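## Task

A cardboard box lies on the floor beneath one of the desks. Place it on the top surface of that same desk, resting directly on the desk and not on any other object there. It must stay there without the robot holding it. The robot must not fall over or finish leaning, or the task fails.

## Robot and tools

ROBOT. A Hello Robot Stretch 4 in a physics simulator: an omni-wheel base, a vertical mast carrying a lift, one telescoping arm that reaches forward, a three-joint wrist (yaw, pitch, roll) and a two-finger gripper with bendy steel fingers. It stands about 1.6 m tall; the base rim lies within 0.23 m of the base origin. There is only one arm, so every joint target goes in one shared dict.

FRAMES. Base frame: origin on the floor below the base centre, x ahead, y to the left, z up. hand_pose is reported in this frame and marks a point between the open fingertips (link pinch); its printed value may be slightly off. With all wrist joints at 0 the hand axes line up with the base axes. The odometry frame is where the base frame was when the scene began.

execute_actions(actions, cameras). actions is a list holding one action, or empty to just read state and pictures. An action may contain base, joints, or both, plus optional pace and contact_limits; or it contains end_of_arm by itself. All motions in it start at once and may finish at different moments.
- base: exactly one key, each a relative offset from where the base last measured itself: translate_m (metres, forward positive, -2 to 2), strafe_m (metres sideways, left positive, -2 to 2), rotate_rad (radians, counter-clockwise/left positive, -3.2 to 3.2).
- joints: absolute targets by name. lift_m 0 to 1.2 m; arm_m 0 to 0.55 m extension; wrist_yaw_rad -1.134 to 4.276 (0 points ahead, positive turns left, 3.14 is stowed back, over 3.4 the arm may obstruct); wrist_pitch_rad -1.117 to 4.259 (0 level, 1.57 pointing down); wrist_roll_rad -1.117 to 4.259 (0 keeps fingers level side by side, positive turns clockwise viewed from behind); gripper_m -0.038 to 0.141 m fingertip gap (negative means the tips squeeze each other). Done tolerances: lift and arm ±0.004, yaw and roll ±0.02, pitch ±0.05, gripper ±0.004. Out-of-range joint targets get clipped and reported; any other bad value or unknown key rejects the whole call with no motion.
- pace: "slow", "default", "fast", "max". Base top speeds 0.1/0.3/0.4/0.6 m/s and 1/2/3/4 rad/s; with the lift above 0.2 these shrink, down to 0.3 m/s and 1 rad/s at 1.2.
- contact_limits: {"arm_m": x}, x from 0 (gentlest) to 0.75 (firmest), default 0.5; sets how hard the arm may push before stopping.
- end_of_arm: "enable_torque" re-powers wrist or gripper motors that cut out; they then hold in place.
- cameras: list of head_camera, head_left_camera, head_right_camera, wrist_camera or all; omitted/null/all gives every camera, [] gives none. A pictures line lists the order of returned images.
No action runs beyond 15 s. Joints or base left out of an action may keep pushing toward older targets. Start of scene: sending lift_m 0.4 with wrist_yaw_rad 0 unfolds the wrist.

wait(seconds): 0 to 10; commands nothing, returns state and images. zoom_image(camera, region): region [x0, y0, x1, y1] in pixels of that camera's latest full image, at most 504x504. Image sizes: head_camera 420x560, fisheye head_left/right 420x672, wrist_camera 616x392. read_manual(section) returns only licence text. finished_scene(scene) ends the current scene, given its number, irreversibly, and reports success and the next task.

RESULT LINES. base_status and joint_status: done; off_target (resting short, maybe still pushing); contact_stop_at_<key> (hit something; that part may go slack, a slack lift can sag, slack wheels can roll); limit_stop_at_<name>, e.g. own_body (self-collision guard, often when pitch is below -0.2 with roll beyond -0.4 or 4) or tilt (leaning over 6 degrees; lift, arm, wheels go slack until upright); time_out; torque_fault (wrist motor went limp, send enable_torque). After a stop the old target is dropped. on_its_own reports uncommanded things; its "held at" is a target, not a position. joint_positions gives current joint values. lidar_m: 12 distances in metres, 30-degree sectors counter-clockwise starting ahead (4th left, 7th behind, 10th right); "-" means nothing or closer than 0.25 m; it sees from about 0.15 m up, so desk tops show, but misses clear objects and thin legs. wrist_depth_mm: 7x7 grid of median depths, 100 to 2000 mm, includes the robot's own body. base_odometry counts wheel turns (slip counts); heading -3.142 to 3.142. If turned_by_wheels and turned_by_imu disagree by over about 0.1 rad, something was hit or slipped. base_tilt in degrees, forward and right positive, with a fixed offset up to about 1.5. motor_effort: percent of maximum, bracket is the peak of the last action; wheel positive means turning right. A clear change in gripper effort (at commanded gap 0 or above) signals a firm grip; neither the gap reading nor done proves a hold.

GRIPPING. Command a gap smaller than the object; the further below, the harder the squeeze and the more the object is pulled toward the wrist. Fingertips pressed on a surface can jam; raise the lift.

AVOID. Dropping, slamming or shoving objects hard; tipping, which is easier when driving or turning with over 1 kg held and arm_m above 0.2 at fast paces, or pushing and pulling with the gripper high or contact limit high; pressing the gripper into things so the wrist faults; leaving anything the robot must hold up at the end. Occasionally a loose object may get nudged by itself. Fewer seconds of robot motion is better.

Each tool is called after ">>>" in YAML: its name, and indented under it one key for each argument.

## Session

>>> execute_actions:
  actions: []

Scene clock: 0.00 s.
base_odometry: x=+0.000 y=+0.000 heading=+0.000 (m, m, rad; odometry frame)
turned_by_wheels: +0.000 (rad since the last result)
turned_by_imu: +0.000 (rad since the last result)
base_tilt: forward=+0.1 right=-0.6 (deg)
lidar_m: 1.04 1.28 1.58 1.59 0.74 0.65 0.67 0.81 1.53 1.85 1.18 1.02
base_status: not commanded
joint_positions: lift_m=+0.157 arm_m=+0.002 wrist_yaw_rad=+3.050 wrist_pitch_rad=-0.010 wrist_roll_rad=-0.019 gripper_m=+0.057
joint_status: not commanded
motor_effort: lift_m=+21 arm_m=+0 wrist_yaw_rad=-1 wrist_pitch_rad=-5 wrist_roll_rad=+0 gripper_m=-5 wheel_0=+0 wheel_1=+0 wheel_2=+1 (%)
hand_pose: x=-0.1061 y=+0.1134 z=+0.3377 quat_wxyz=(+0.046, +0.004, -0.010, +0.999) (m; base frame)
wrist_depth_mm: - 143 831 768 723 683 654 / - 142 809 768 723 691 654 / - 135 228 768 741 683 654 / 113 144 809 768 741 699 654 / 960 904 854 798 732 707 661 / 991 931 206 778 218 691 668 / 854 842 820 133 732 691 676
pictures: head_camera, head_left_camera, head_right_camera, wrist_camera
Images, in order (width x height): head_camera 420x560, head_left_camera 420x672, head_right_camera 420x672, wrist_camera 616x392.

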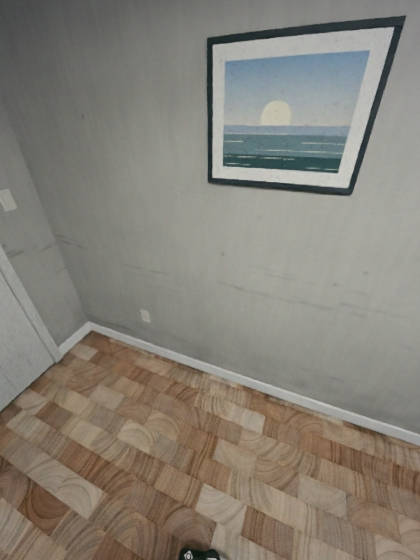

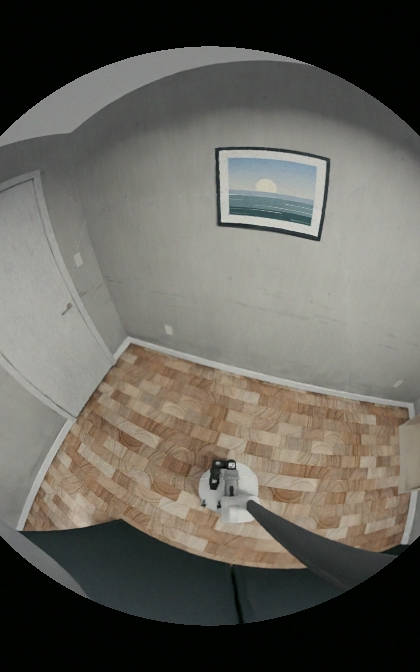

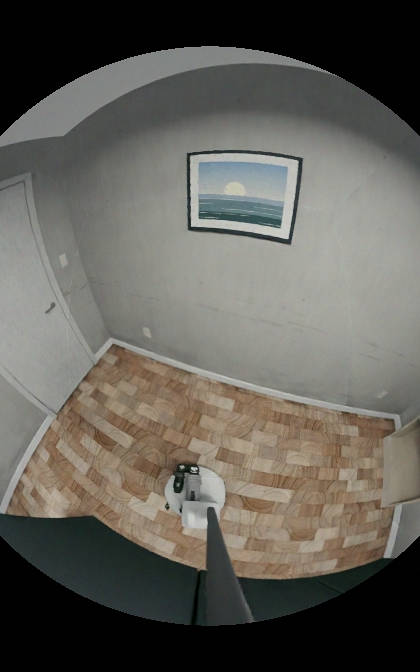

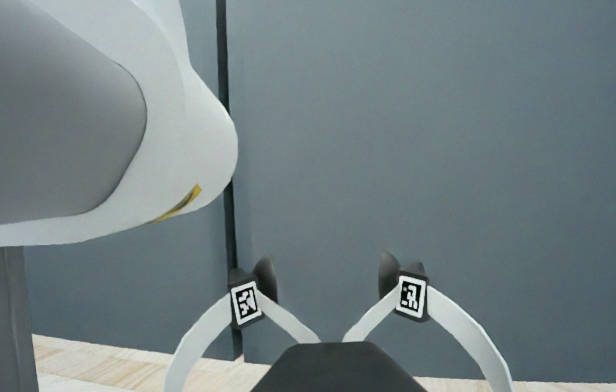

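>>> execute_actions:
  actions:
    - {"base":{"rotate_rad":1.25},"pace":"fast"}
  cameras: ["head_left_camera"]

>>> execute_actions:
  actions:
    - {"base":{"translate_m":1.0},"pace":"max"}
  cameras: []

>>> execute_actions:
  actions:
    - {"base":{"rotate_rad":1.62},"pace":"fast"}
  cameras: ["head_camera","head_left_camera"]

Scene clock: 1.77 s.
base_odometry: x=+0.000 y=+0.000 heading=+1.249 (m, m, rad; odometry frame)
turned_by_wheels: +1.249 (rad since the last result)
turned_by_imu: +1.213 (rad since the last result)
base_tilt: forward=+0.1 right=-0.6 (deg)
lidar_m: 1.58 1.67 0.70 0.65 0.69 0.94 1.85 1.53 1.09 1.03 1.07 1.50
base_status: done
joint_positions: lift_m=+0.157 arm_m=+0.002 wrist_yaw_rad=+3.050 wrist_pitch_rad=-0.010 wrist_roll_rad=-0.019 gripper_m=+0.057
joint_status: not commanded
motor_effort: lift_m=+21(20) arm_m=+0(0) wrist_yaw_rad=+0(1) wrist_pitch_rad=-5(5) wrist_roll_rad=+1(2) gripper_m=-1(4) wheel_0=-3(10) wheel_1=-3(13) wheel_2=-1(12) (%)
hand_pose: x=-0.1060 y=+0.1134 z=+0.3377 quat_wxyz=(+0.046, +0.004, -0.010, +0.999) (m; base frame)
wrist_depth_mm: - 142 - - 1863 1042 750 / - 142 - - 1921 1060 778 / - 135 229 - 1983 1078 759 / 113 144 - - - 1138 778 / 1618 1983 - - 1708 1118 788 / 1229 1281 206 1205 218 991 788 / 842 891 820 134 831 741 750
pictures: head_left_camera
Images, in order (width x height): head_left_camera 420x672.

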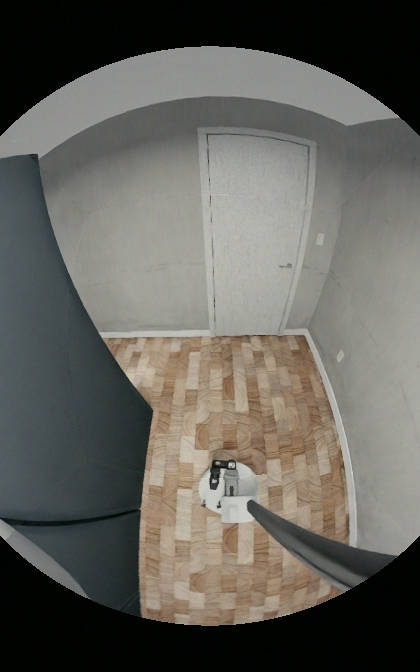

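Scene clock: 4.93 s.
base_odometry: x=+0.315 y=+0.949 heading=+1.250 (m, m, rad; odometry frame)
turned_by_wheels: +0.000 (rad since the last result)
turned_by_imu: +0.000 (rad since the last result)
base_tilt: forward=+0.1 right=-0.6 (deg)
lidar_m: 0.58 0.61 0.89 2.24 0.75 0.96 2.59 1.47 1.10 1.04 0.82 0.63
base_status: done
joint_positions: lift_m=+0.157 arm_m=+0.002 wrist_yaw_rad=+3.050 wrist_pitch_rad=-0.010 wrist_roll_rad=-0.019 gripper_m=+0.057
joint_status: not commanded
motor_effort: lift_m=+21(20) arm_m=+0(0) wrist_yaw_rad=-1(1) wrist_pitch_rad=-5(5) wrist_roll_rad=+0(2) gripper_m=-2(4) wheel_0=+2(13) wheel_1=+3(13) wheel_2=+2(17) (%)
hand_pose: x=-0.1060 y=+0.1134 z=+0.3377 quat_wxyz=(+0.046, +0.004, -0.010, +0.999) (m; base frame)
wrist_depth_mm: - 142 - - 1863 1060 768 / - 142 - - 1983 1078 788 / - 135 229 - 1983 1098 778 / 113 144 - - - 1138 778 / 1618 - - - 1708 1118 788 / 1281 1281 207 1205 217 991 788 / 842 878 820 133 820 741 759
pictures: none
No camera images: the call's "cameras" was empty. Leave "cameras" out to get every camera's image.

Scene clock: 6.70 s.
base_odometry: x=+0.315 y=+0.949 heading=+2.869 (m, m, rad; odometry frame)
turned_by_wheels: +1.619 (rad since the last result)
turned_by_imu: +1.572 (rad since the last result)
base_tilt: forward=+0.1 right=-0.6 (deg)
lidar_m: 1.19 0.75 0.97 2.84 1.43 1.08 1.04 0.79 0.63 0.59 0.64 0.92
base_status: done
joint_positions: lift_m=+0.157 arm_m=+0.002 wrist_yaw_rad=+3.050 wrist_pitch_rad=-0.010 wrist_roll_rad=-0.019 gripper_m=+0.057
joint_status: not commanded
motor_effort: lift_m=+21(20) arm_m=+0(0) wrist_yaw_rad=-1(1) wrist_pitch_rad=-5(5) wrist_roll_rad=+1(0) gripper_m=+1(3) wheel_0=-3(12) wheel_1=-4(12) wheel_2=-3(14) (%)
hand_pose: x=-0.1060 y=+0.1134 z=+0.3377 quat_wxyz=(+0.046, +0.004, -0.010, +0.999) (m; base frame)
wrist_depth_mm: - 142 1160 1160 1205 1182 1182 / - 142 1182 1182 1182 1182 1205 / - 135 228 1182 1182 1205 1205 / 114 144 1182 1160 1182 1205 1205 / 976 1160 1182 1182 1205 1229 1229 / 1025 1160 206 1182 217 1098 1078 / 842 878 831 133 831 741 759
pictures: head_camera, head_left_camera
Images, in order (width x height): head_camera 420x560, head_left_camera 420x672.

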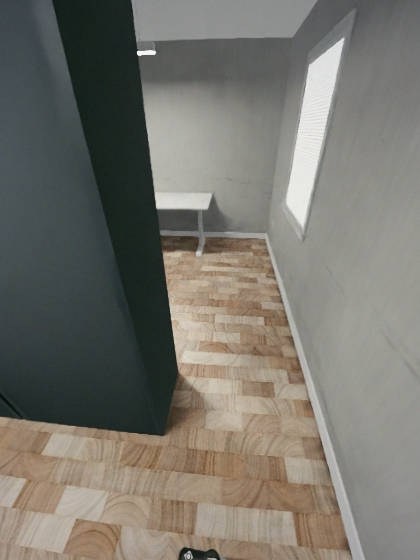

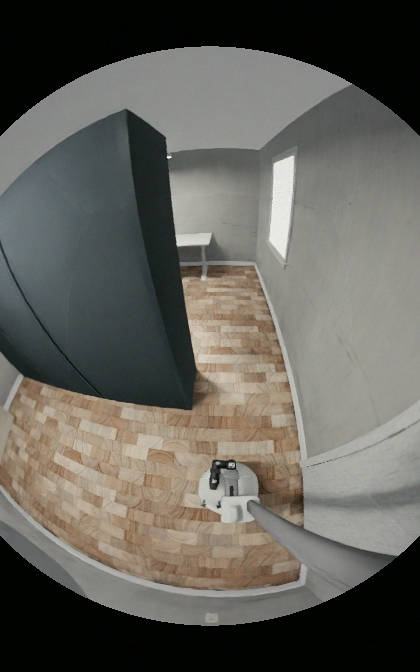

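>>> execute_actions:
  actions:
    - {"base":{"rotate_rad":-0.17},"pace":"fast"}
  cameras: []

>>> execute_actions:
  actions:
    - {"base":{"translate_m":1.9},"joints":{"lift_m":0.4,"wrist_yaw_rad":0},"pace":"max"}
  cameras: []

>>> execute_actions:
  actions:
    - {"base":{"rotate_rad":1.1},"joints":{"wrist_pitch_rad":0.5,"gripper_m":0.14,"lift_m":0.19},"pace":"fast"}

Scene clock: 7.63 s.
base_odometry: x=+0.315 y=+0.949 heading=+2.700 (m, m, rad; odometry frame)
turned_by_wheels: -0.169 (rad since the last result)
turned_by_imu: -0.164 (rad since the last result)
base_tilt: forward=+0.1 right=-0.6 (deg)
lidar_m: 1.60 0.74 0.83 1.72 1.75 1.17 1.05 1.05 0.68 0.60 0.58 0.78
base_status: done
joint_positions: lift_m=+0.157 arm_m=+0.002 wrist_yaw_rad=+3.050 wrist_pitch_rad=-0.010 wrist_roll_rad=-0.019 gripper_m=+0.057
joint_status: not commanded
motor_effort: lift_m=+20(21) arm_m=+0(0) wrist_yaw_rad=-1(1) wrist_pitch_rad=-5(5) wrist_roll_rad=+0(1) gripper_m=-1(0) wheel_0=+6(8) wheel_1=+6(11) wheel_2=+4(9) (%)
hand_pose: x=-0.1060 y=+0.1134 z=+0.3377 quat_wxyz=(+0.046, +0.004, -0.010, +0.999) (m; base frame)
wrist_depth_mm: - 143 1160 1205 1255 1336 1397 / - 142 1160 1205 1281 1336 1397 / - 135 228 1229 1255 1366 1430 / 113 144 1138 1229 1281 1336 1430 / 1042 1118 1182 1205 1255 1397 1430 / 1078 1118 206 1205 217 1098 1078 / 842 866 809 133 820 732 768
pictures: none
No camera images: the call's "cameras" was empty. Leave "cameras" out to get every camera's image.

Scene clock: 12.27 s.
base_odometry: x=-1.403 y=+1.760 heading=+2.701 (m, m, rad; odometry frame)
turned_by_wheels: +0.001 (rad since the last result)
turned_by_imu: +0.000 (rad since the last result)
base_tilt: forward=+0.1 right=-0.6 (deg)
lidar_m: 0.88 1.17 1.30 2.60 1.22 0.93 2.92 0.60 0.39 0.31 0.32 0.40
base_status: done
joint_positions: lift_m=+0.400 arm_m=+0.002 wrist_yaw_rad=+0.000 wrist_pitch_rad=-0.010 wrist_roll_rad=-0.019 gripper_m=+0.057
joint_status: all done
motor_effort: lift_m=+21(24) arm_m=-1(0) wrist_yaw_rad=-2(8) wrist_pitch_rad=-5(5) wrist_roll_rad=+0(1) gripper_m=-4(3) wheel_0=+3(11) wheel_1=+5(15) wheel_2=+3(18) (%)
hand_pose: x=+0.4617 y=-0.0873 z=+0.5810 quat_wxyz=(+1.000, -0.010, -0.005, +0.000) (m; base frame)
wrist_depth_mm: 1499 1537 1576 1618 654 389 307 / 1537 1576 1537 1576 654 424 325 / 1537 1537 1618 1618 732 433 320 / 1537 1537 1618 1661 759 442 324 / 1537 1576 1618 1661 699 442 327 / 1537 1576 207 1618 218 418 338 / 1229 1397 1308 133 654 399 338
pictures: none
No camera images: the call's "cameras" was empty. Leave "cameras" out to get every camera's image.

Scene clock: 14.10 s.
base_odometry: x=-1.403 y=+1.760 heading=-2.483 (m, m, rad; odometry frame)
turned_by_wheels: +1.099 (rad since the last result)
turned_by_imu: +1.067 (rad since the last result)
base_tilt: forward=+0.1 right=-0.6 (deg)
lidar_m: 1.35 2.58 1.15 0.95 2.13 0.57 0.39 0.32 0.31 0.43 0.94 1.17
base_status: done
joint_positions: lift_m=+0.190 arm_m=+0.002 wrist_yaw_rad=+0.000 wrist_pitch_rad=+0.502 wrist_roll_rad=-0.019 gripper_m=+0.140
joint_status: all done
motor_effort: lift_m=+19(21) arm_m=+0(1) wrist_yaw_rad=-2(2) wrist_pitch_rad=-3(3) wrist_roll_rad=-1(1) gripper_m=-2(4) wheel_0=-4(12) wheel_1=-5(14) wheel_2=-3(14) (%)
hand_pose: x=+0.4262 y=-0.0874 z=+0.2296 quat_wxyz=(+0.969, -0.009, +0.248, +0.002) (m; base frame)
wrist_depth_mm: - - - - 1983 1618 1160 / 1756 1661 1537 1430 1397 1366 1118 / 1098 1078 1042 976 960 931 917 / 820 778 768 759 732 715 691 / 634 627 615 603 591 574 564 / 525 500 477 504 473 452 473 / 459 436 442 138 424 415 413
pictures: head_camera, head_left_camera, head_right_camera, wrist_camera
Images, in order (width x height): head_camera 420x560, head_left_camera 420x672, head_right_camera 420x672, wrist_camera 616x392.

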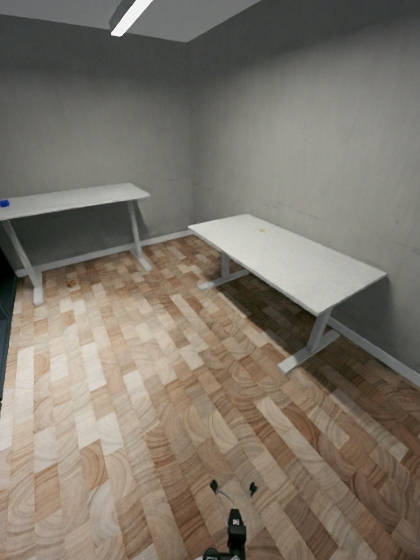

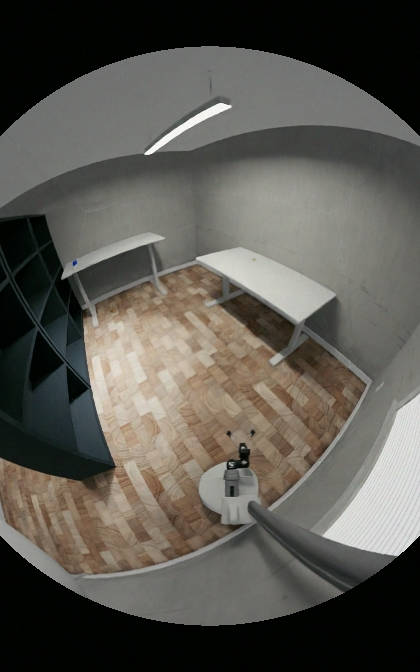

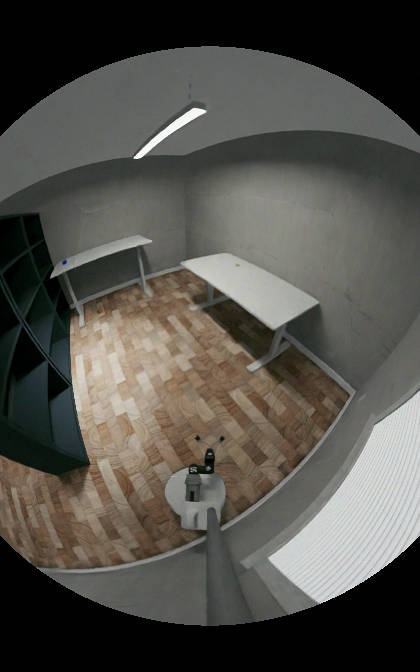

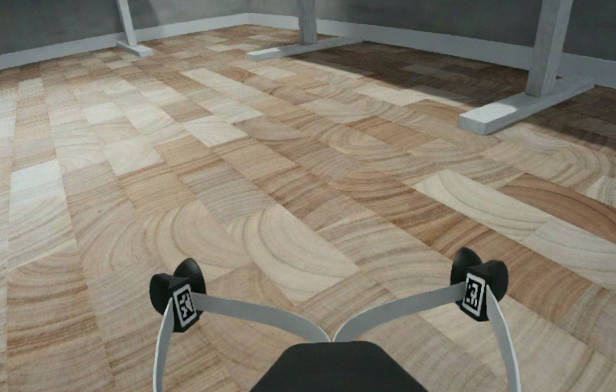

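>>> execute_actions:
  actions:
    - {"base":{"rotate_rad":0.62},"pace":"fast"}
  cameras: []

>>> execute_actions:
  actions:
    - {"base":{"translate_m":1.85},"pace":"max"}
  cameras: ["head_camera","wrist_camera"]

Scene clock: 15.47 s.
base_odometry: x=-1.403 y=+1.760 heading=-1.864 (m, m, rad; odometry frame)
turned_by_wheels: +0.619 (rad since the last result)
turned_by_imu: +0.601 (rad since the last result)
base_tilt: forward=+0.1 right=-0.6 (deg)
lidar_m: 2.59 1.07 0.94 1.48 0.52 0.38 0.32 0.32 0.45 1.38 1.18 1.48
base_status: done
joint_positions: lift_m=+0.190 arm_m=+0.002 wrist_yaw_rad=+0.000 wrist_pitch_rad=+0.502 wrist_roll_rad=-0.019 gripper_m=+0.140
joint_status: not commanded
motor_effort: lift_m=+19(19) arm_m=+0(0) wrist_yaw_rad=-1(1) wrist_pitch_rad=-4(3) wrist_roll_rad=-1(0) gripper_m=+2(2) wheel_0=-3(10) wheel_1=-4(13) wheel_2=-2(12) (%)
hand_pose: x=+0.4262 y=-0.0874 z=+0.2296 quat_wxyz=(+0.969, -0.009, +0.248, +0.002) (m; base frame)
wrist_depth_mm: 1160 1983 - - - - - / 1229 1576 1576 1430 1366 1366 1308 / 1078 1060 1008 976 946 946 917 / 809 798 778 732 732 715 699 / 634 627 615 603 591 574 564 / 517 500 477 504 473 455 469 / 452 439 442 138 427 415 410
pictures: none
No camera images: the call's "cameras" was empty. Leave "cameras" out to get every camera's image.

Scene clock: 20.03 s.
base_odometry: x=-1.936 y=-0.012 heading=-1.863 (m, m, rad; odometry frame)
turned_by_wheels: +0.001 (rad since the last result)
turned_by_imu: +0.000 (rad since the last result)
base_tilt: forward=+0.1 right=-0.6 (deg)
lidar_m: 0.74 0.79 0.77 0.74 0.77 1.05 2.19 1.49 1.07 1.02 1.09 0.78
base_status: done
joint_positions: lift_m=+0.190 arm_m=+0.002 wrist_yaw_rad=+0.000 wrist_pitch_rad=+0.502 wrist_roll_rad=-0.019 gripper_m=+0.140
joint_status: not commanded
motor_effort: lift_m=+21(21) arm_m=+0(0) wrist_yaw_rad=-1(2) wrist_pitch_rad=-4(4) wrist_roll_rad=+1(1) gripper_m=-1(1) wheel_0=+4(14) wheel_1=+6(12) wheel_2=+2(19) (%)
hand_pose: x=+0.4262 y=-0.0874 z=+0.2294 quat_wxyz=(+0.969, -0.009, +0.248, +0.002) (m; base frame)
wrist_depth_mm: 831 1229 1205 1205 1229 1229 1205 / 878 1308 1308 1281 1281 1255 917 / 960 1042 1008 991 946 917 866 / 778 778 768 759 715 707 707 / 627 621 615 609 585 574 569 / 517 496 480 504 473 455 473 / 459 439 442 138 430 413 407
pictures: head_camera, wrist_camera
Images, in order (width x height): head_camera 420x560, wrist_camera 616x392.

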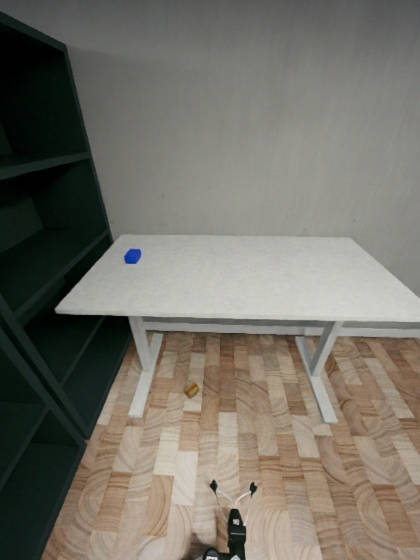

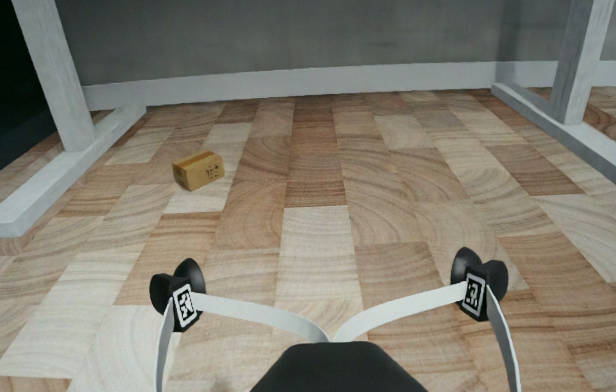

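>>> zoom_image:
  camera: "head_camera"
  region: [150,360,240,420]

>>> zoom_image:
  camera: "wrist_camera"
  region: [140,130,260,210]

Region (150, 360, 240, 420) of head_camera's 420x560 image, scaled by 5.600, with more detail than that image has.

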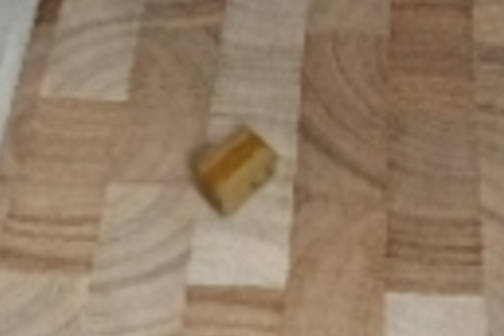

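Region (140, 130, 260, 210) of wrist_camera's 616x392 image, scaled by 4.200.

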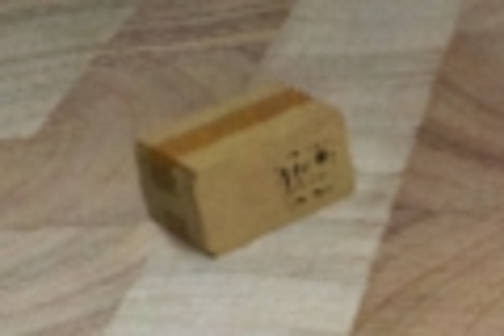

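>>> execute_actions:
  actions:
    - {"base":{"rotate_rad":0.77},"pace":"fast"}
  cameras: []

>>> execute_actions:
  actions:
    - {"base":{"strafe_m":-0.445},"joints":{"lift_m":0.05,"arm_m":0.1},"pace":"fast"}
  cameras: ["head_camera","wrist_camera"]

Scene clock: 21.63 s.
base_odometry: x=-1.936 y=-0.012 heading=-1.094 (m, m, rad; odometry frame)
turned_by_wheels: +0.769 (rad since the last result)
turned_by_imu: +0.747 (rad since the last result)
base_tilt: forward=+0.1 right=-0.6 (deg)
lidar_m: 0.85 0.75 0.74 0.85 1.44 2.16 1.24 1.02 1.03 0.90 0.74 0.75
base_status: done
joint_positions: lift_m=+0.190 arm_m=+0.002 wrist_yaw_rad=+0.000 wrist_pitch_rad=+0.502 wrist_roll_rad=-0.019 gripper_m=+0.140
joint_status: not commanded
motor_effort: lift_m=+20(20) arm_m=+0(0) wrist_yaw_rad=-1(0) wrist_pitch_rad=-4(4) wrist_roll_rad=+1(1) gripper_m=+4(1) wheel_0=-5(7) wheel_1=-6(14) wheel_2=-2(13) (%)
hand_pose: x=+0.4262 y=-0.0874 z=+0.2294 quat_wxyz=(+0.969, -0.009, +0.248, +0.002) (m; base frame)
wrist_depth_mm: 866 741 715 1464 1336 1138 1060 / 891 842 759 1160 1205 1138 1098 / 891 831 788 931 891 931 931 / 654 699 759 741 723 707 647 / 597 621 615 597 591 569 559 / 525 500 477 504 473 452 469 / 455 439 442 138 427 415 410
pictures: none
No camera images: the call's "cameras" was empty. Leave "cameras" out to get every camera's image.

Scene clock: 23.90 s.
base_odometry: x=-2.332 y=-0.216 heading=-1.094 (m, m, rad; odometry frame)
turned_by_wheels: +0.000 (rad since the last result)
turned_by_imu: +0.000 (rad since the last result)
base_tilt: forward=+0.1 right=-0.6 (deg)
lidar_m: 0.50 0.85 1.06 1.22 2.46 1.50 0.84 0.70 1.49 0.55 0.46 0.43
base_status: done
joint_positions: lift_m=+0.050 arm_m=+0.099 wrist_yaw_rad=+0.000 wrist_pitch_rad=+0.502 wrist_roll_rad=-0.019 gripper_m=+0.140
joint_status: all done
motor_effort: lift_m=+19(19) arm_m=+7(7) wrist_yaw_rad=-3(1) wrist_pitch_rad=-5(4) wrist_roll_rad=+0(1) gripper_m=+0(5) wheel_0=+0(13) wheel_1=-2(17) wheel_2=+0(2) (%)
hand_pose: x=+0.5225 y=-0.0874 z=+0.0895 quat_wxyz=(+0.969, -0.009, +0.248, +0.003) (m; base frame)
wrist_depth_mm: 1078 1205 991 1138 1008 854 750 / 788 854 798 854 878 831 768 / 707 627 654 554 597 585 580 / 508 504 488 473 462 449 445 / 402 397 392 387 375 364 357 / 330 319 303 320 301 289 303 / 290 278 282 138 271 265 263
pictures: head_camera, wrist_camera
Images, in order (width x height): head_camera 420x560, wrist_camera 616x392.

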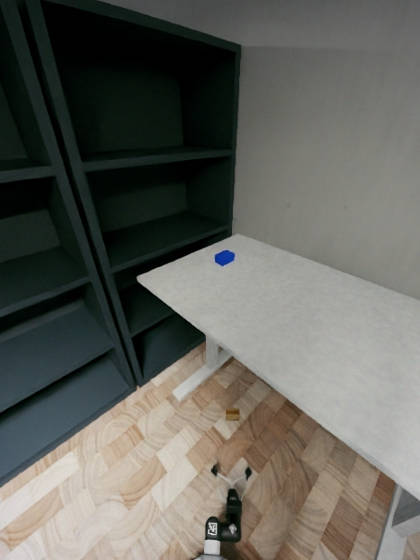

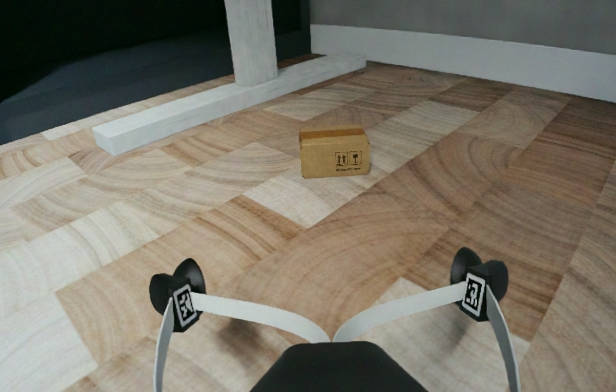

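>>> execute_actions:
  actions:
    - {"base":{"strafe_m":-0.025},"joints":{"lift_m":0.002,"arm_m":0.37,"wrist_pitch_rad":0.565},"pace":"fast"}
  cameras: ["wrist_camera"]

Scene clock: 25.67 s.
base_odometry: x=-2.354 y=-0.227 heading=-1.094 (m, m, rad; odometry frame)
turned_by_wheels: +0.000 (rad since the last result)
turned_by_imu: +0.000 (rad since the last result)
base_tilt: forward=+0.1 right=-0.6 (deg)
lidar_m: 0.51 0.84 1.08 1.24 2.50 1.52 0.81 0.70 1.48 0.53 0.42 0.42
base_status: done
joint_positions: lift_m=+0.002 arm_m=+0.369 wrist_yaw_rad=+0.000 wrist_pitch_rad=+0.567 wrist_roll_rad=-0.019 gripper_m=+0.140
joint_status: all done
motor_effort: lift_m=+18(19) arm_m=+7(9) wrist_yaw_rad=-1(0) wrist_pitch_rad=-4(3) wrist_roll_rad=+1(0) gripper_m=+1(1) wheel_0=+1(12) wheel_1=-3(16) wheel_2=+0(3) (%)
hand_pose: x=+0.7830 y=-0.0874 z=+0.0255 quat_wxyz=(+0.960, -0.009, +0.280, +0.003) (m; base frame)
wrist_depth_mm: 683 699 521 732 741 654 580 / 603 615 530 580 554 539 535 / 410 436 436 421 410 402 394 / 357 351 332 248 312 320 315 / 291 287 272 242 257 264 262 / 244 235 224 236 223 215 223 / 215 208 211 138 202 199 198
pictures: wrist_camera
Images, in order (width x height): wrist_camera 616x392.

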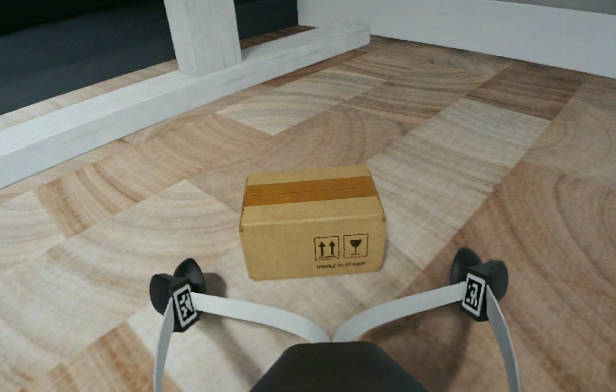

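>>> execute_actions:
  actions:
    - {"joints":{"arm_m":0.432}}
  cameras: ["wrist_camera"]

>>> execute_actions:
  actions:
    - {"joints":{"gripper_m":0.035}}
  cameras: ["wrist_camera"]

>>> execute_actions:
  actions:
    - {"joints":{"lift_m":0.06,"arm_m":0.03}}
  cameras: ["head_camera","wrist_camera"]

Scene clock: 26.90 s.
base_odometry: x=-2.354 y=-0.227 heading=-1.094 (m, m, rad; odometry frame)
turned_by_wheels: +0.000 (rad since the last result)
turned_by_imu: +0.000 (rad since the last result)
base_tilt: forward=+0.1 right=-0.5 (deg)
lidar_m: 0.51 0.82 1.08 1.23 2.48 1.55 0.81 0.70 1.47 0.54 0.44 0.42
base_status: not commanded
joint_positions: lift_m=+0.002 arm_m=+0.431 wrist_yaw_rad=+0.000 wrist_pitch_rad=+0.567 wrist_roll_rad=-0.019 gripper_m=+0.140
joint_status: all done
motor_effort: lift_m=+19(18) arm_m=+7(6) wrist_yaw_rad=-1(2) wrist_pitch_rad=-4(4) wrist_roll_rad=+0(1) gripper_m=-1(1) wheel_0=+2(2) wheel_1=-3(4) wheel_2=+0(0) (%)
hand_pose: x=+0.8450 y=-0.0874 z=+0.0255 quat_wxyz=(+0.960, -0.009, +0.280, +0.003) (m; base frame)
wrist_depth_mm: 683 640 477 820 707 621 539 / 569 603 492 554 559 544 535 / 389 421 436 421 413 402 394 / 359 351 342 334 325 322 314 / 291 286 263 205 217 264 260 / 244 236 196 186 182 214 224 / 215 208 209 138 199 198 198
pictures: wrist_camera
Images, in order (width x height): wrist_camera 616x392.

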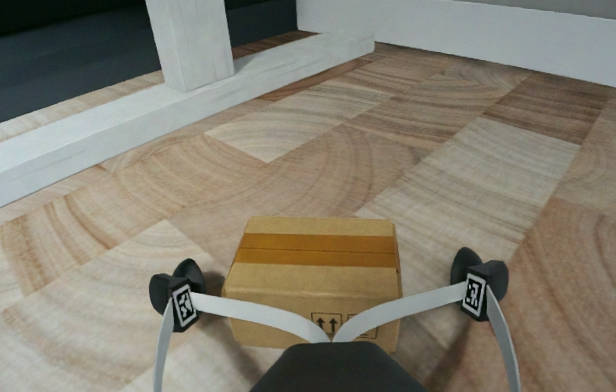

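Scene clock: 28.93 s.
base_odometry: x=-2.354 y=-0.227 heading=-1.094 (m, m, rad; odometry frame)
turned_by_wheels: +0.000 (rad since the last result)
turned_by_imu: +0.000 (rad since the last result)
base_tilt: forward=+0.1 right=-0.6 (deg)
lidar_m: 0.50 0.82 1.09 1.23 2.49 1.52 0.82 0.70 1.47 0.53 0.43 0.43
base_status: not commanded
joint_positions: lift_m=+0.002 arm_m=+0.431 wrist_yaw_rad=+0.000 wrist_pitch_rad=+0.567 wrist_roll_rad=-0.019 gripper_m=+0.036
joint_status: all done
motor_effort: lift_m=+18(19) arm_m=+8(7) wrist_yaw_rad=-2(2) wrist_pitch_rad=-5(4) wrist_roll_rad=+0(1) gripper_m=-21(25) wheel_0=+2(2) wheel_1=-4(4) wheel_2=+0(0) (%)
hand_pose: x=+0.8450 y=-0.0874 z=+0.0254 quat_wxyz=(+0.960, -0.009, +0.280, +0.003) (m; base frame)
wrist_depth_mm: 683 640 477 820 699 621 544 / 569 609 492 559 549 539 535 / 389 418 433 421 407 397 392 / 359 349 342 332 325 319 314 / 290 286 272 195 198 265 260 / 243 241 182 176 172 183 223 / 214 208 206 134 183 197 188
pictures: wrist_camera
Images, in order (width x height): wrist_camera 616x392.

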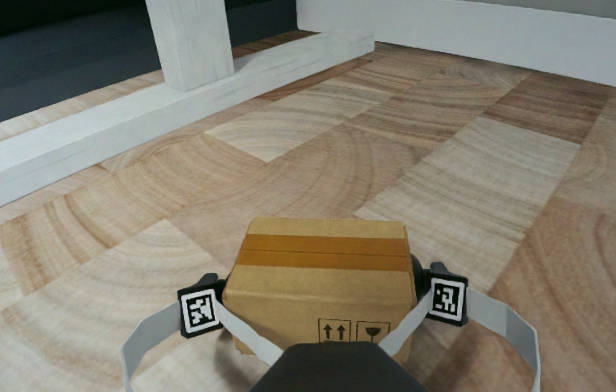

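Scene clock: 31.00 s.
base_odometry: x=-2.354 y=-0.227 heading=-1.094 (m, m, rad; odometry frame)
turned_by_wheels: +0.000 (rad since the last result)
turned_by_imu: +0.000 (rad since the last result)
base_tilt: forward=+0.1 right=-0.6 (deg)
lidar_m: 0.49 0.84 1.09 1.25 2.49 1.52 0.83 0.70 1.46 0.52 0.44 0.43
base_status: not commanded
joint_positions: lift_m=+0.060 arm_m=+0.041 wrist_yaw_rad=+0.000 wrist_pitch_rad=+0.568 wrist_roll_rad=-0.019 gripper_m=+0.036
joint_status: arm_m limit_stop_at_own_body (moved -0.389 of -0.401); the others done
on_its_own: lift_m is slack since a limit_stop_at_own_body; arm_m is slack since a limit_stop_at_own_body (your +0.030 is given up)
motor_effort: lift_m=+20(25) arm_m=-1(6) wrist_yaw_rad=+0(2) wrist_pitch_rad=-7(8) wrist_roll_rad=+2(2) gripper_m=-25(21) wheel_0=+2(2) wheel_1=-4(3) wheel_2=+0(0) (%)
hand_pose: x=+0.4555 y=-0.0875 z=+0.0828 quat_wxyz=(+0.960, -0.009, +0.280, +0.003) (m; base frame)
wrist_depth_mm: 1025 946 976 991 1008 878 788 / 778 741 750 750 723 699 699 / 609 591 564 544 535 521 512 / 469 455 449 436 427 418 410 / 379 375 359 194 199 349 338 / 319 315 182 175 172 182 291 / 282 271 270 134 183 258 248
pictures: head_camera, wrist_camera
Images, in order (width x height): head_camera 420x560, wrist_camera 616x392.

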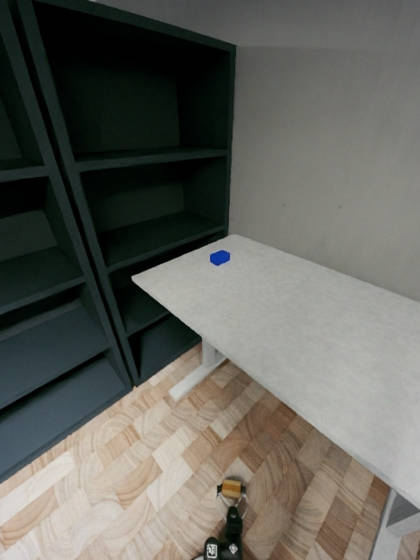

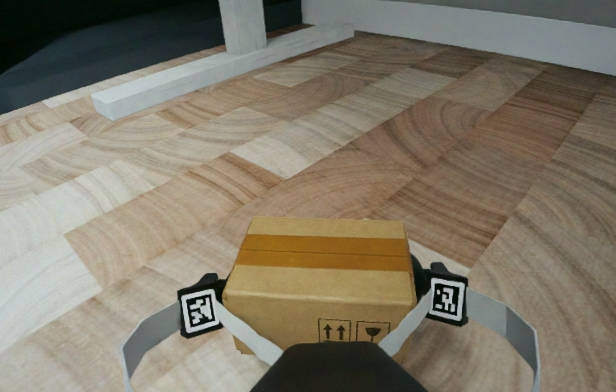

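>>> execute_actions:
  actions:
    - {"base":{"translate_m":-0.25},"joints":{"lift_m":0.15,"arm_m":0.045}}
  cameras: []

>>> execute_actions:
  actions:
    - {"joints":{"lift_m":1.06,"arm_m":0.02},"pace":"fast"}
  cameras: ["head_camera","wrist_camera"]

Scene clock: 33.40 s.
base_odometry: x=-2.468 y=-0.005 heading=-1.095 (m, m, rad; odometry frame)
turned_by_wheels: -0.001 (rad since the last result)
turned_by_imu: +0.000 (rad since the last result)
base_tilt: forward=+0.1 right=-0.6 (deg)
lidar_m: 0.70 1.17 1.25 1.45 2.31 1.17 0.61 0.52 0.52 1.49 0.63 0.61
base_status: done
joint_positions: lift_m=+0.150 arm_m=+0.044 wrist_yaw_rad=+0.000 wrist_pitch_rad=+0.568 wrist_roll_rad=-0.019 gripper_m=+0.036
joint_status: all done
motor_effort: lift_m=+23(25) arm_m=+7(9) wrist_yaw_rad=+0(1) wrist_pitch_rad=-7(7) wrist_roll_rad=+0(0) gripper_m=-25(25) wheel_0=-5(9) wheel_1=-5(7) wheel_2=+3(13) (%)
hand_pose: x=+0.4578 y=-0.0874 z=+0.1728 quat_wxyz=(+0.960, -0.009, +0.280, +0.003) (m; base frame)
wrist_depth_mm: 931 1336 1255 1336 1229 1042 931 / 960 1042 1008 1008 976 976 917 / 831 798 778 750 723 715 691 / 634 621 609 591 574 564 559 / 512 508 484 194 200 466 459 / 436 430 181 175 172 183 394 / 379 368 368 134 182 349 340
pictures: none
No camera images: the call's "cameras" was empty. Leave "cameras" out to get every camera's image.

Scene clock: 36.77 s.
base_odometry: x=-2.468 y=-0.005 heading=-1.095 (m, m, rad; odometry frame)
turned_by_wheels: +0.000 (rad since the last result)
turned_by_imu: +0.000 (rad since the last result)
base_tilt: forward=+0.1 right=-0.6 (deg)
lidar_m: 0.72 1.17 1.24 1.43 2.32 1.17 0.63 0.51 0.53 1.50 0.61 0.62
base_status: not commanded
joint_positions: lift_m=+1.060 arm_m=+0.021 wrist_yaw_rad=+0.000 wrist_pitch_rad=+0.568 wrist_roll_rad=-0.019 gripper_m=+0.036
joint_status: all done
motor_effort: lift_m=+23(25) arm_m=-7(6) wrist_yaw_rad=-1(2) wrist_pitch_rad=-7(7) wrist_roll_rad=+2(0) gripper_m=-21(27) wheel_0=-5(5) wheel_1=-5(5) wheel_2=+3(3) (%)
hand_pose: x=+0.4354 y=-0.0874 z=+1.0828 quat_wxyz=(+0.960, -0.009, +0.280, +0.003) (m; base frame)
wrist_depth_mm: 946 1366 1397 1397 1229 1078 960 / 991 1098 931 891 878 866 842 / 1118 1576 1464 654 647 634 627 / 1281 1336 - 1430 539 500 496 / 1182 1537 1708 195 198 462 413 / 1537 1430 182 176 172 183 1281 / 1336 1336 1336 134 183 1281 1308
pictures: head_camera, wrist_camera
Images, in order (width x height): head_camera 420x560, wrist_camera 616x392.

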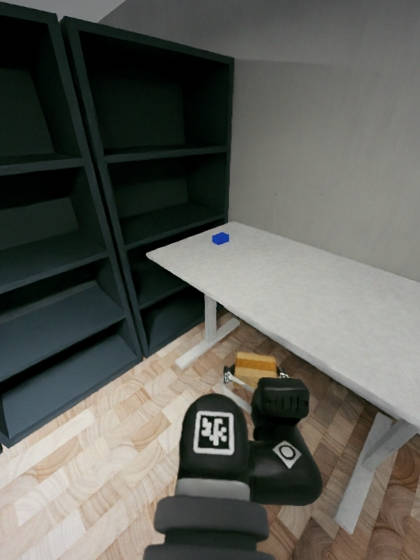

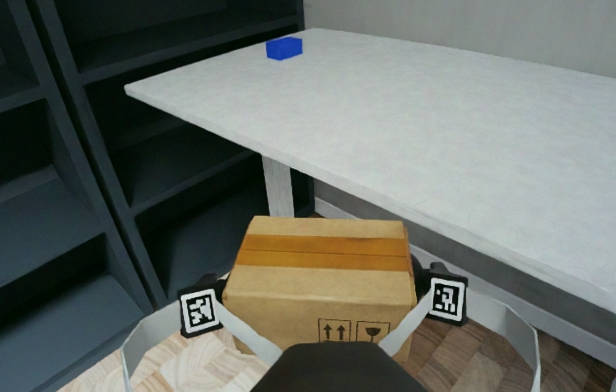

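>>> execute_actions:
  actions:
    - {"base":{"rotate_rad":-0.7},"joints":{"arm_m":0.42,"lift_m":1.02}}
  cameras: ["head_camera","wrist_camera"]

Scene clock: 39.13 s.
base_odometry: x=-2.468 y=-0.005 heading=-1.794 (m, m, rad; odometry frame)
turned_by_wheels: -0.699 (rad since the last result)
turned_by_imu: -0.679 (rad since the last result)
base_tilt: forward=+0.1 right=-0.6 (deg)
lidar_m: 0.61 0.66 0.94 1.25 1.33 2.40 2.33 0.71 0.55 0.51 1.39 0.63
base_status: done
joint_positions: lift_m=+1.020 arm_m=+0.419 wrist_yaw_rad=+0.000 wrist_pitch_rad=+0.568 wrist_roll_rad=-0.019 gripper_m=+0.036
joint_status: all done
motor_effort: lift_m=+18(22) arm_m=+7(8) wrist_yaw_rad=-1(2) wrist_pitch_rad=-6(7) wrist_roll_rad=+1(1) gripper_m=-24(22) wheel_0=+4(9) wheel_1=+6(12) wheel_2=+4(9) (%)
hand_pose: x=+0.8329 y=-0.0874 z=+1.0433 quat_wxyz=(+0.960, -0.009, +0.280, +0.003) (m; base frame)
wrist_depth_mm: 741 741 732 715 699 699 676 / 788 778 768 750 732 723 732 / 627 615 591 569 554 544 778 / 484 473 462 452 439 430 421 / 392 387 368 194 198 359 351 / 330 327 181 176 172 183 301 / 290 283 279 134 183 266 257
pictures: head_camera, wrist_camera
Images, in order (width x height): head_camera 420x560, wrist_camera 616x392.

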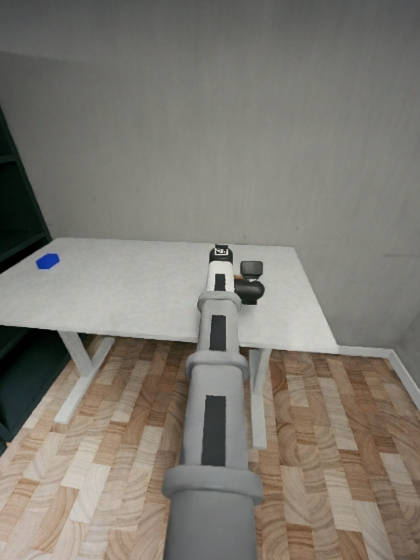

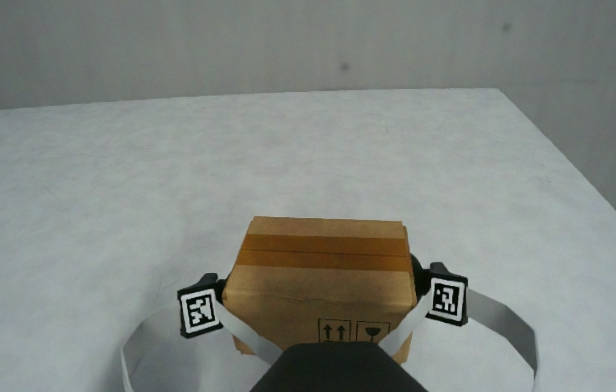

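>>> execute_actions:
  actions:
    - {"joints":{"lift_m":0.963},"pace":"slow"}
  cameras: ["wrist_camera"]

Scene clock: 40.63 s.
base_odometry: x=-2.468 y=-0.005 heading=-1.794 (m, m, rad; odometry frame)
turned_by_wheels: +0.000 (rad since the last result)
turned_by_imu: +0.000 (rad since the last result)
base_tilt: forward=+0.1 right=-0.6 (deg)
lidar_m: 0.61 0.66 0.93 1.24 1.32 2.40 2.33 0.69 0.52 0.51 1.38 0.64
base_status: not commanded
joint_positions: lift_m=+0.963 arm_m=+0.419 wrist_yaw_rad=+0.000 wrist_pitch_rad=+0.568 wrist_roll_rad=-0.019 gripper_m=+0.036
joint_status: all done
motor_effort: lift_m=+18(19) arm_m=+7(7) wrist_yaw_rad=-1(1) wrist_pitch_rad=-6(6) wrist_roll_rad=+0(0) gripper_m=-26(22) wheel_0=+4(4) wheel_1=+6(6) wheel_2=+4(4) (%)
hand_pose: x=+0.8329 y=-0.0874 z=+0.9863 quat_wxyz=(+0.960, -0.009, +0.280, +0.003) (m; base frame)
wrist_depth_mm: 741 723 732 707 683 691 668 / 723 668 634 609 585 569 707 / 492 473 459 445 430 424 413 / 379 370 362 351 345 336 329 / 306 303 289 194 199 278 276 / 256 255 181 175 172 183 235 / 228 220 218 134 184 208 202
pictures: wrist_camera
Images, in order (width x height): wrist_camera 616x392.

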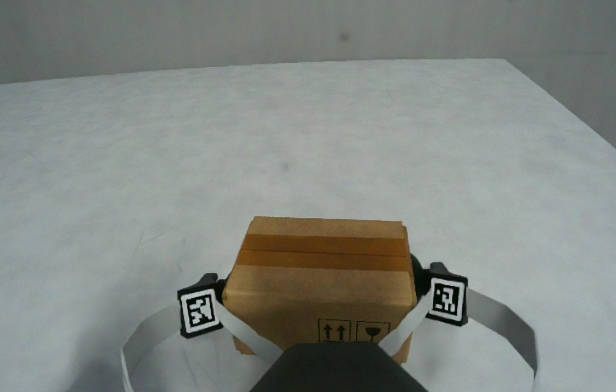

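>>> execute_actions:
  actions:
    - {"joints":{"lift_m":0.953},"pace":"slow"}
  cameras: []

>>> execute_actions:
  actions:
    - {"joints":{"gripper_m":0.14}}
  cameras: []

>>> execute_actions:
  actions:
    - {"joints":{"arm_m":0.15,"lift_m":1.0},"pace":"fast"}
  cameras: ["head_camera","wrist_camera"]

Scene clock: 41.50 s.
base_odometry: x=-2.468 y=-0.005 heading=-1.794 (m, m, rad; odometry frame)
turned_by_wheels: +0.000 (rad since the last result)
turned_by_imu: +0.000 (rad since the last result)
base_tilt: forward=+0.1 right=-0.6 (deg)
lidar_m: 0.61 0.67 0.94 1.25 1.32 2.40 2.33 0.71 0.52 0.52 1.38 0.62
base_status: not commanded
joint_positions: lift_m=+0.953 arm_m=+0.419 wrist_yaw_rad=+0.000 wrist_pitch_rad=+0.568 wrist_roll_rad=-0.019 gripper_m=+0.036
joint_status: all done
motor_effort: lift_m=+18(17) arm_m=+7(8) wrist_yaw_rad=-1(1) wrist_pitch_rad=-5(5) wrist_roll_rad=+2(0) gripper_m=-27(25) wheel_0=+4(4) wheel_1=+6(6) wheel_2=+4(4) (%)
hand_pose: x=+0.8329 y=-0.0874 z=+0.9763 quat_wxyz=(+0.960, -0.009, +0.280, +0.003) (m; base frame)
wrist_depth_mm: 741 723 723 715 699 683 668 / 683 627 603 574 559 544 707 / 466 452 433 421 410 404 394 / 357 351 343 338 329 320 315 / 291 286 273 194 199 266 263 / 245 243 182 176 173 183 223 / 215 208 207 134 183 198 189
pictures: none
No camera images: the call's "cameras" was empty. Leave "cameras" out to get every camera's image.

Scene clock: 43.53 s.
base_odometry: x=-2.468 y=-0.005 heading=-1.794 (m, m, rad; odometry frame)
turned_by_wheels: +0.000 (rad since the last result)
turned_by_imu: +0.000 (rad since the last result)
base_tilt: forward=+0.1 right=-0.6 (deg)
lidar_m: 0.62 0.66 0.94 1.25 1.33 2.39 2.33 0.69 0.53 0.52 1.38 0.63
base_status: not commanded
joint_positions: lift_m=+0.953 arm_m=+0.419 wrist_yaw_rad=+0.000 wrist_pitch_rad=+0.566 wrist_roll_rad=-0.019 gripper_m=+0.140
joint_status: all done
motor_effort: lift_m=+18(18) arm_m=+7(8) wrist_yaw_rad=+0(1) wrist_pitch_rad=-3(6) wrist_roll_rad=+0(0) gripper_m=+2(22) wheel_0=+4(4) wheel_1=+6(6) wheel_2=+4(4) (%)
hand_pose: x=+0.8331 y=-0.0874 z=+0.9766 quat_wxyz=(+0.960, -0.009, +0.279, +0.003) (m; base frame)
wrist_depth_mm: 741 732 723 715 699 691 668 / 691 640 603 580 559 544 715 / 469 452 442 424 410 404 397 / 362 351 345 334 329 322 319 / 291 289 274 206 218 265 263 / 246 236 200 191 187 215 224 / 216 210 211 138 204 199 200
pictures: none
No camera images: the call's "cameras" was empty. Leave "cameras" out to get every camera's image.

Scene clock: 45.17 s.
base_odometry: x=-2.468 y=-0.005 heading=-1.794 (m, m, rad; odometry frame)
turned_by_wheels: +0.000 (rad since the last result)
turned_by_imu: +0.000 (rad since the last result)
base_tilt: forward=+0.1 right=-0.6 (deg)
lidar_m: 0.62 0.66 0.93 1.24 1.33 2.40 2.33 0.71 0.53 0.51 1.37 0.64
base_status: not commanded
joint_positions: lift_m=+1.000 arm_m=+0.151 wrist_yaw_rad=+0.000 wrist_pitch_rad=+0.567 wrist_roll_rad=-0.019 gripper_m=+0.140
joint_status: all done
motor_effort: lift_m=+22(25) arm_m=-7(7) wrist_yaw_rad=+0(2) wrist_pitch_rad=-5(4) wrist_roll_rad=+0(0) gripper_m=+0(2) wheel_0=+4(4) wheel_1=+6(6) wheel_2=+4(4) (%)
hand_pose: x=+0.5655 y=-0.0875 z=+1.0231 quat_wxyz=(+0.960, -0.009, +0.280, +0.003) (m; base frame)
wrist_depth_mm: 1008 991 991 946 931 931 917 / 854 798 750 723 699 732 991 / 585 559 544 452 512 504 1060 / 445 439 430 421 410 402 394 / 364 362 353 351 340 330 325 / 1464 1397 330 1366 324 319 1366 / 1281 1308 1308 138 1229 1255 1229
pictures: head_camera, wrist_camera
Images, in order (width x height): head_camera 420x560, wrist_camera 616x392.

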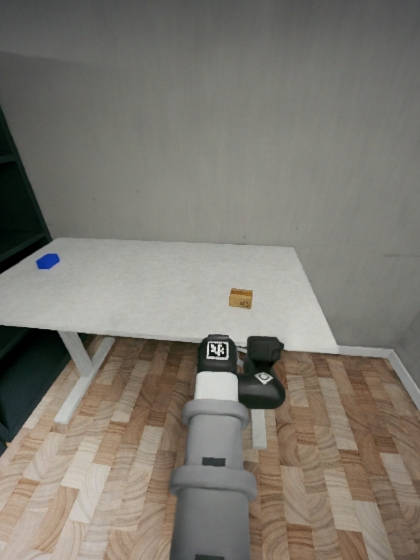

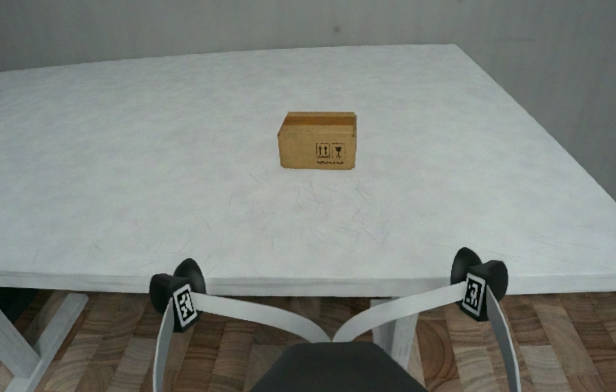

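>>> finished_scene:
  scene: 2

The scene is finished: the task was done.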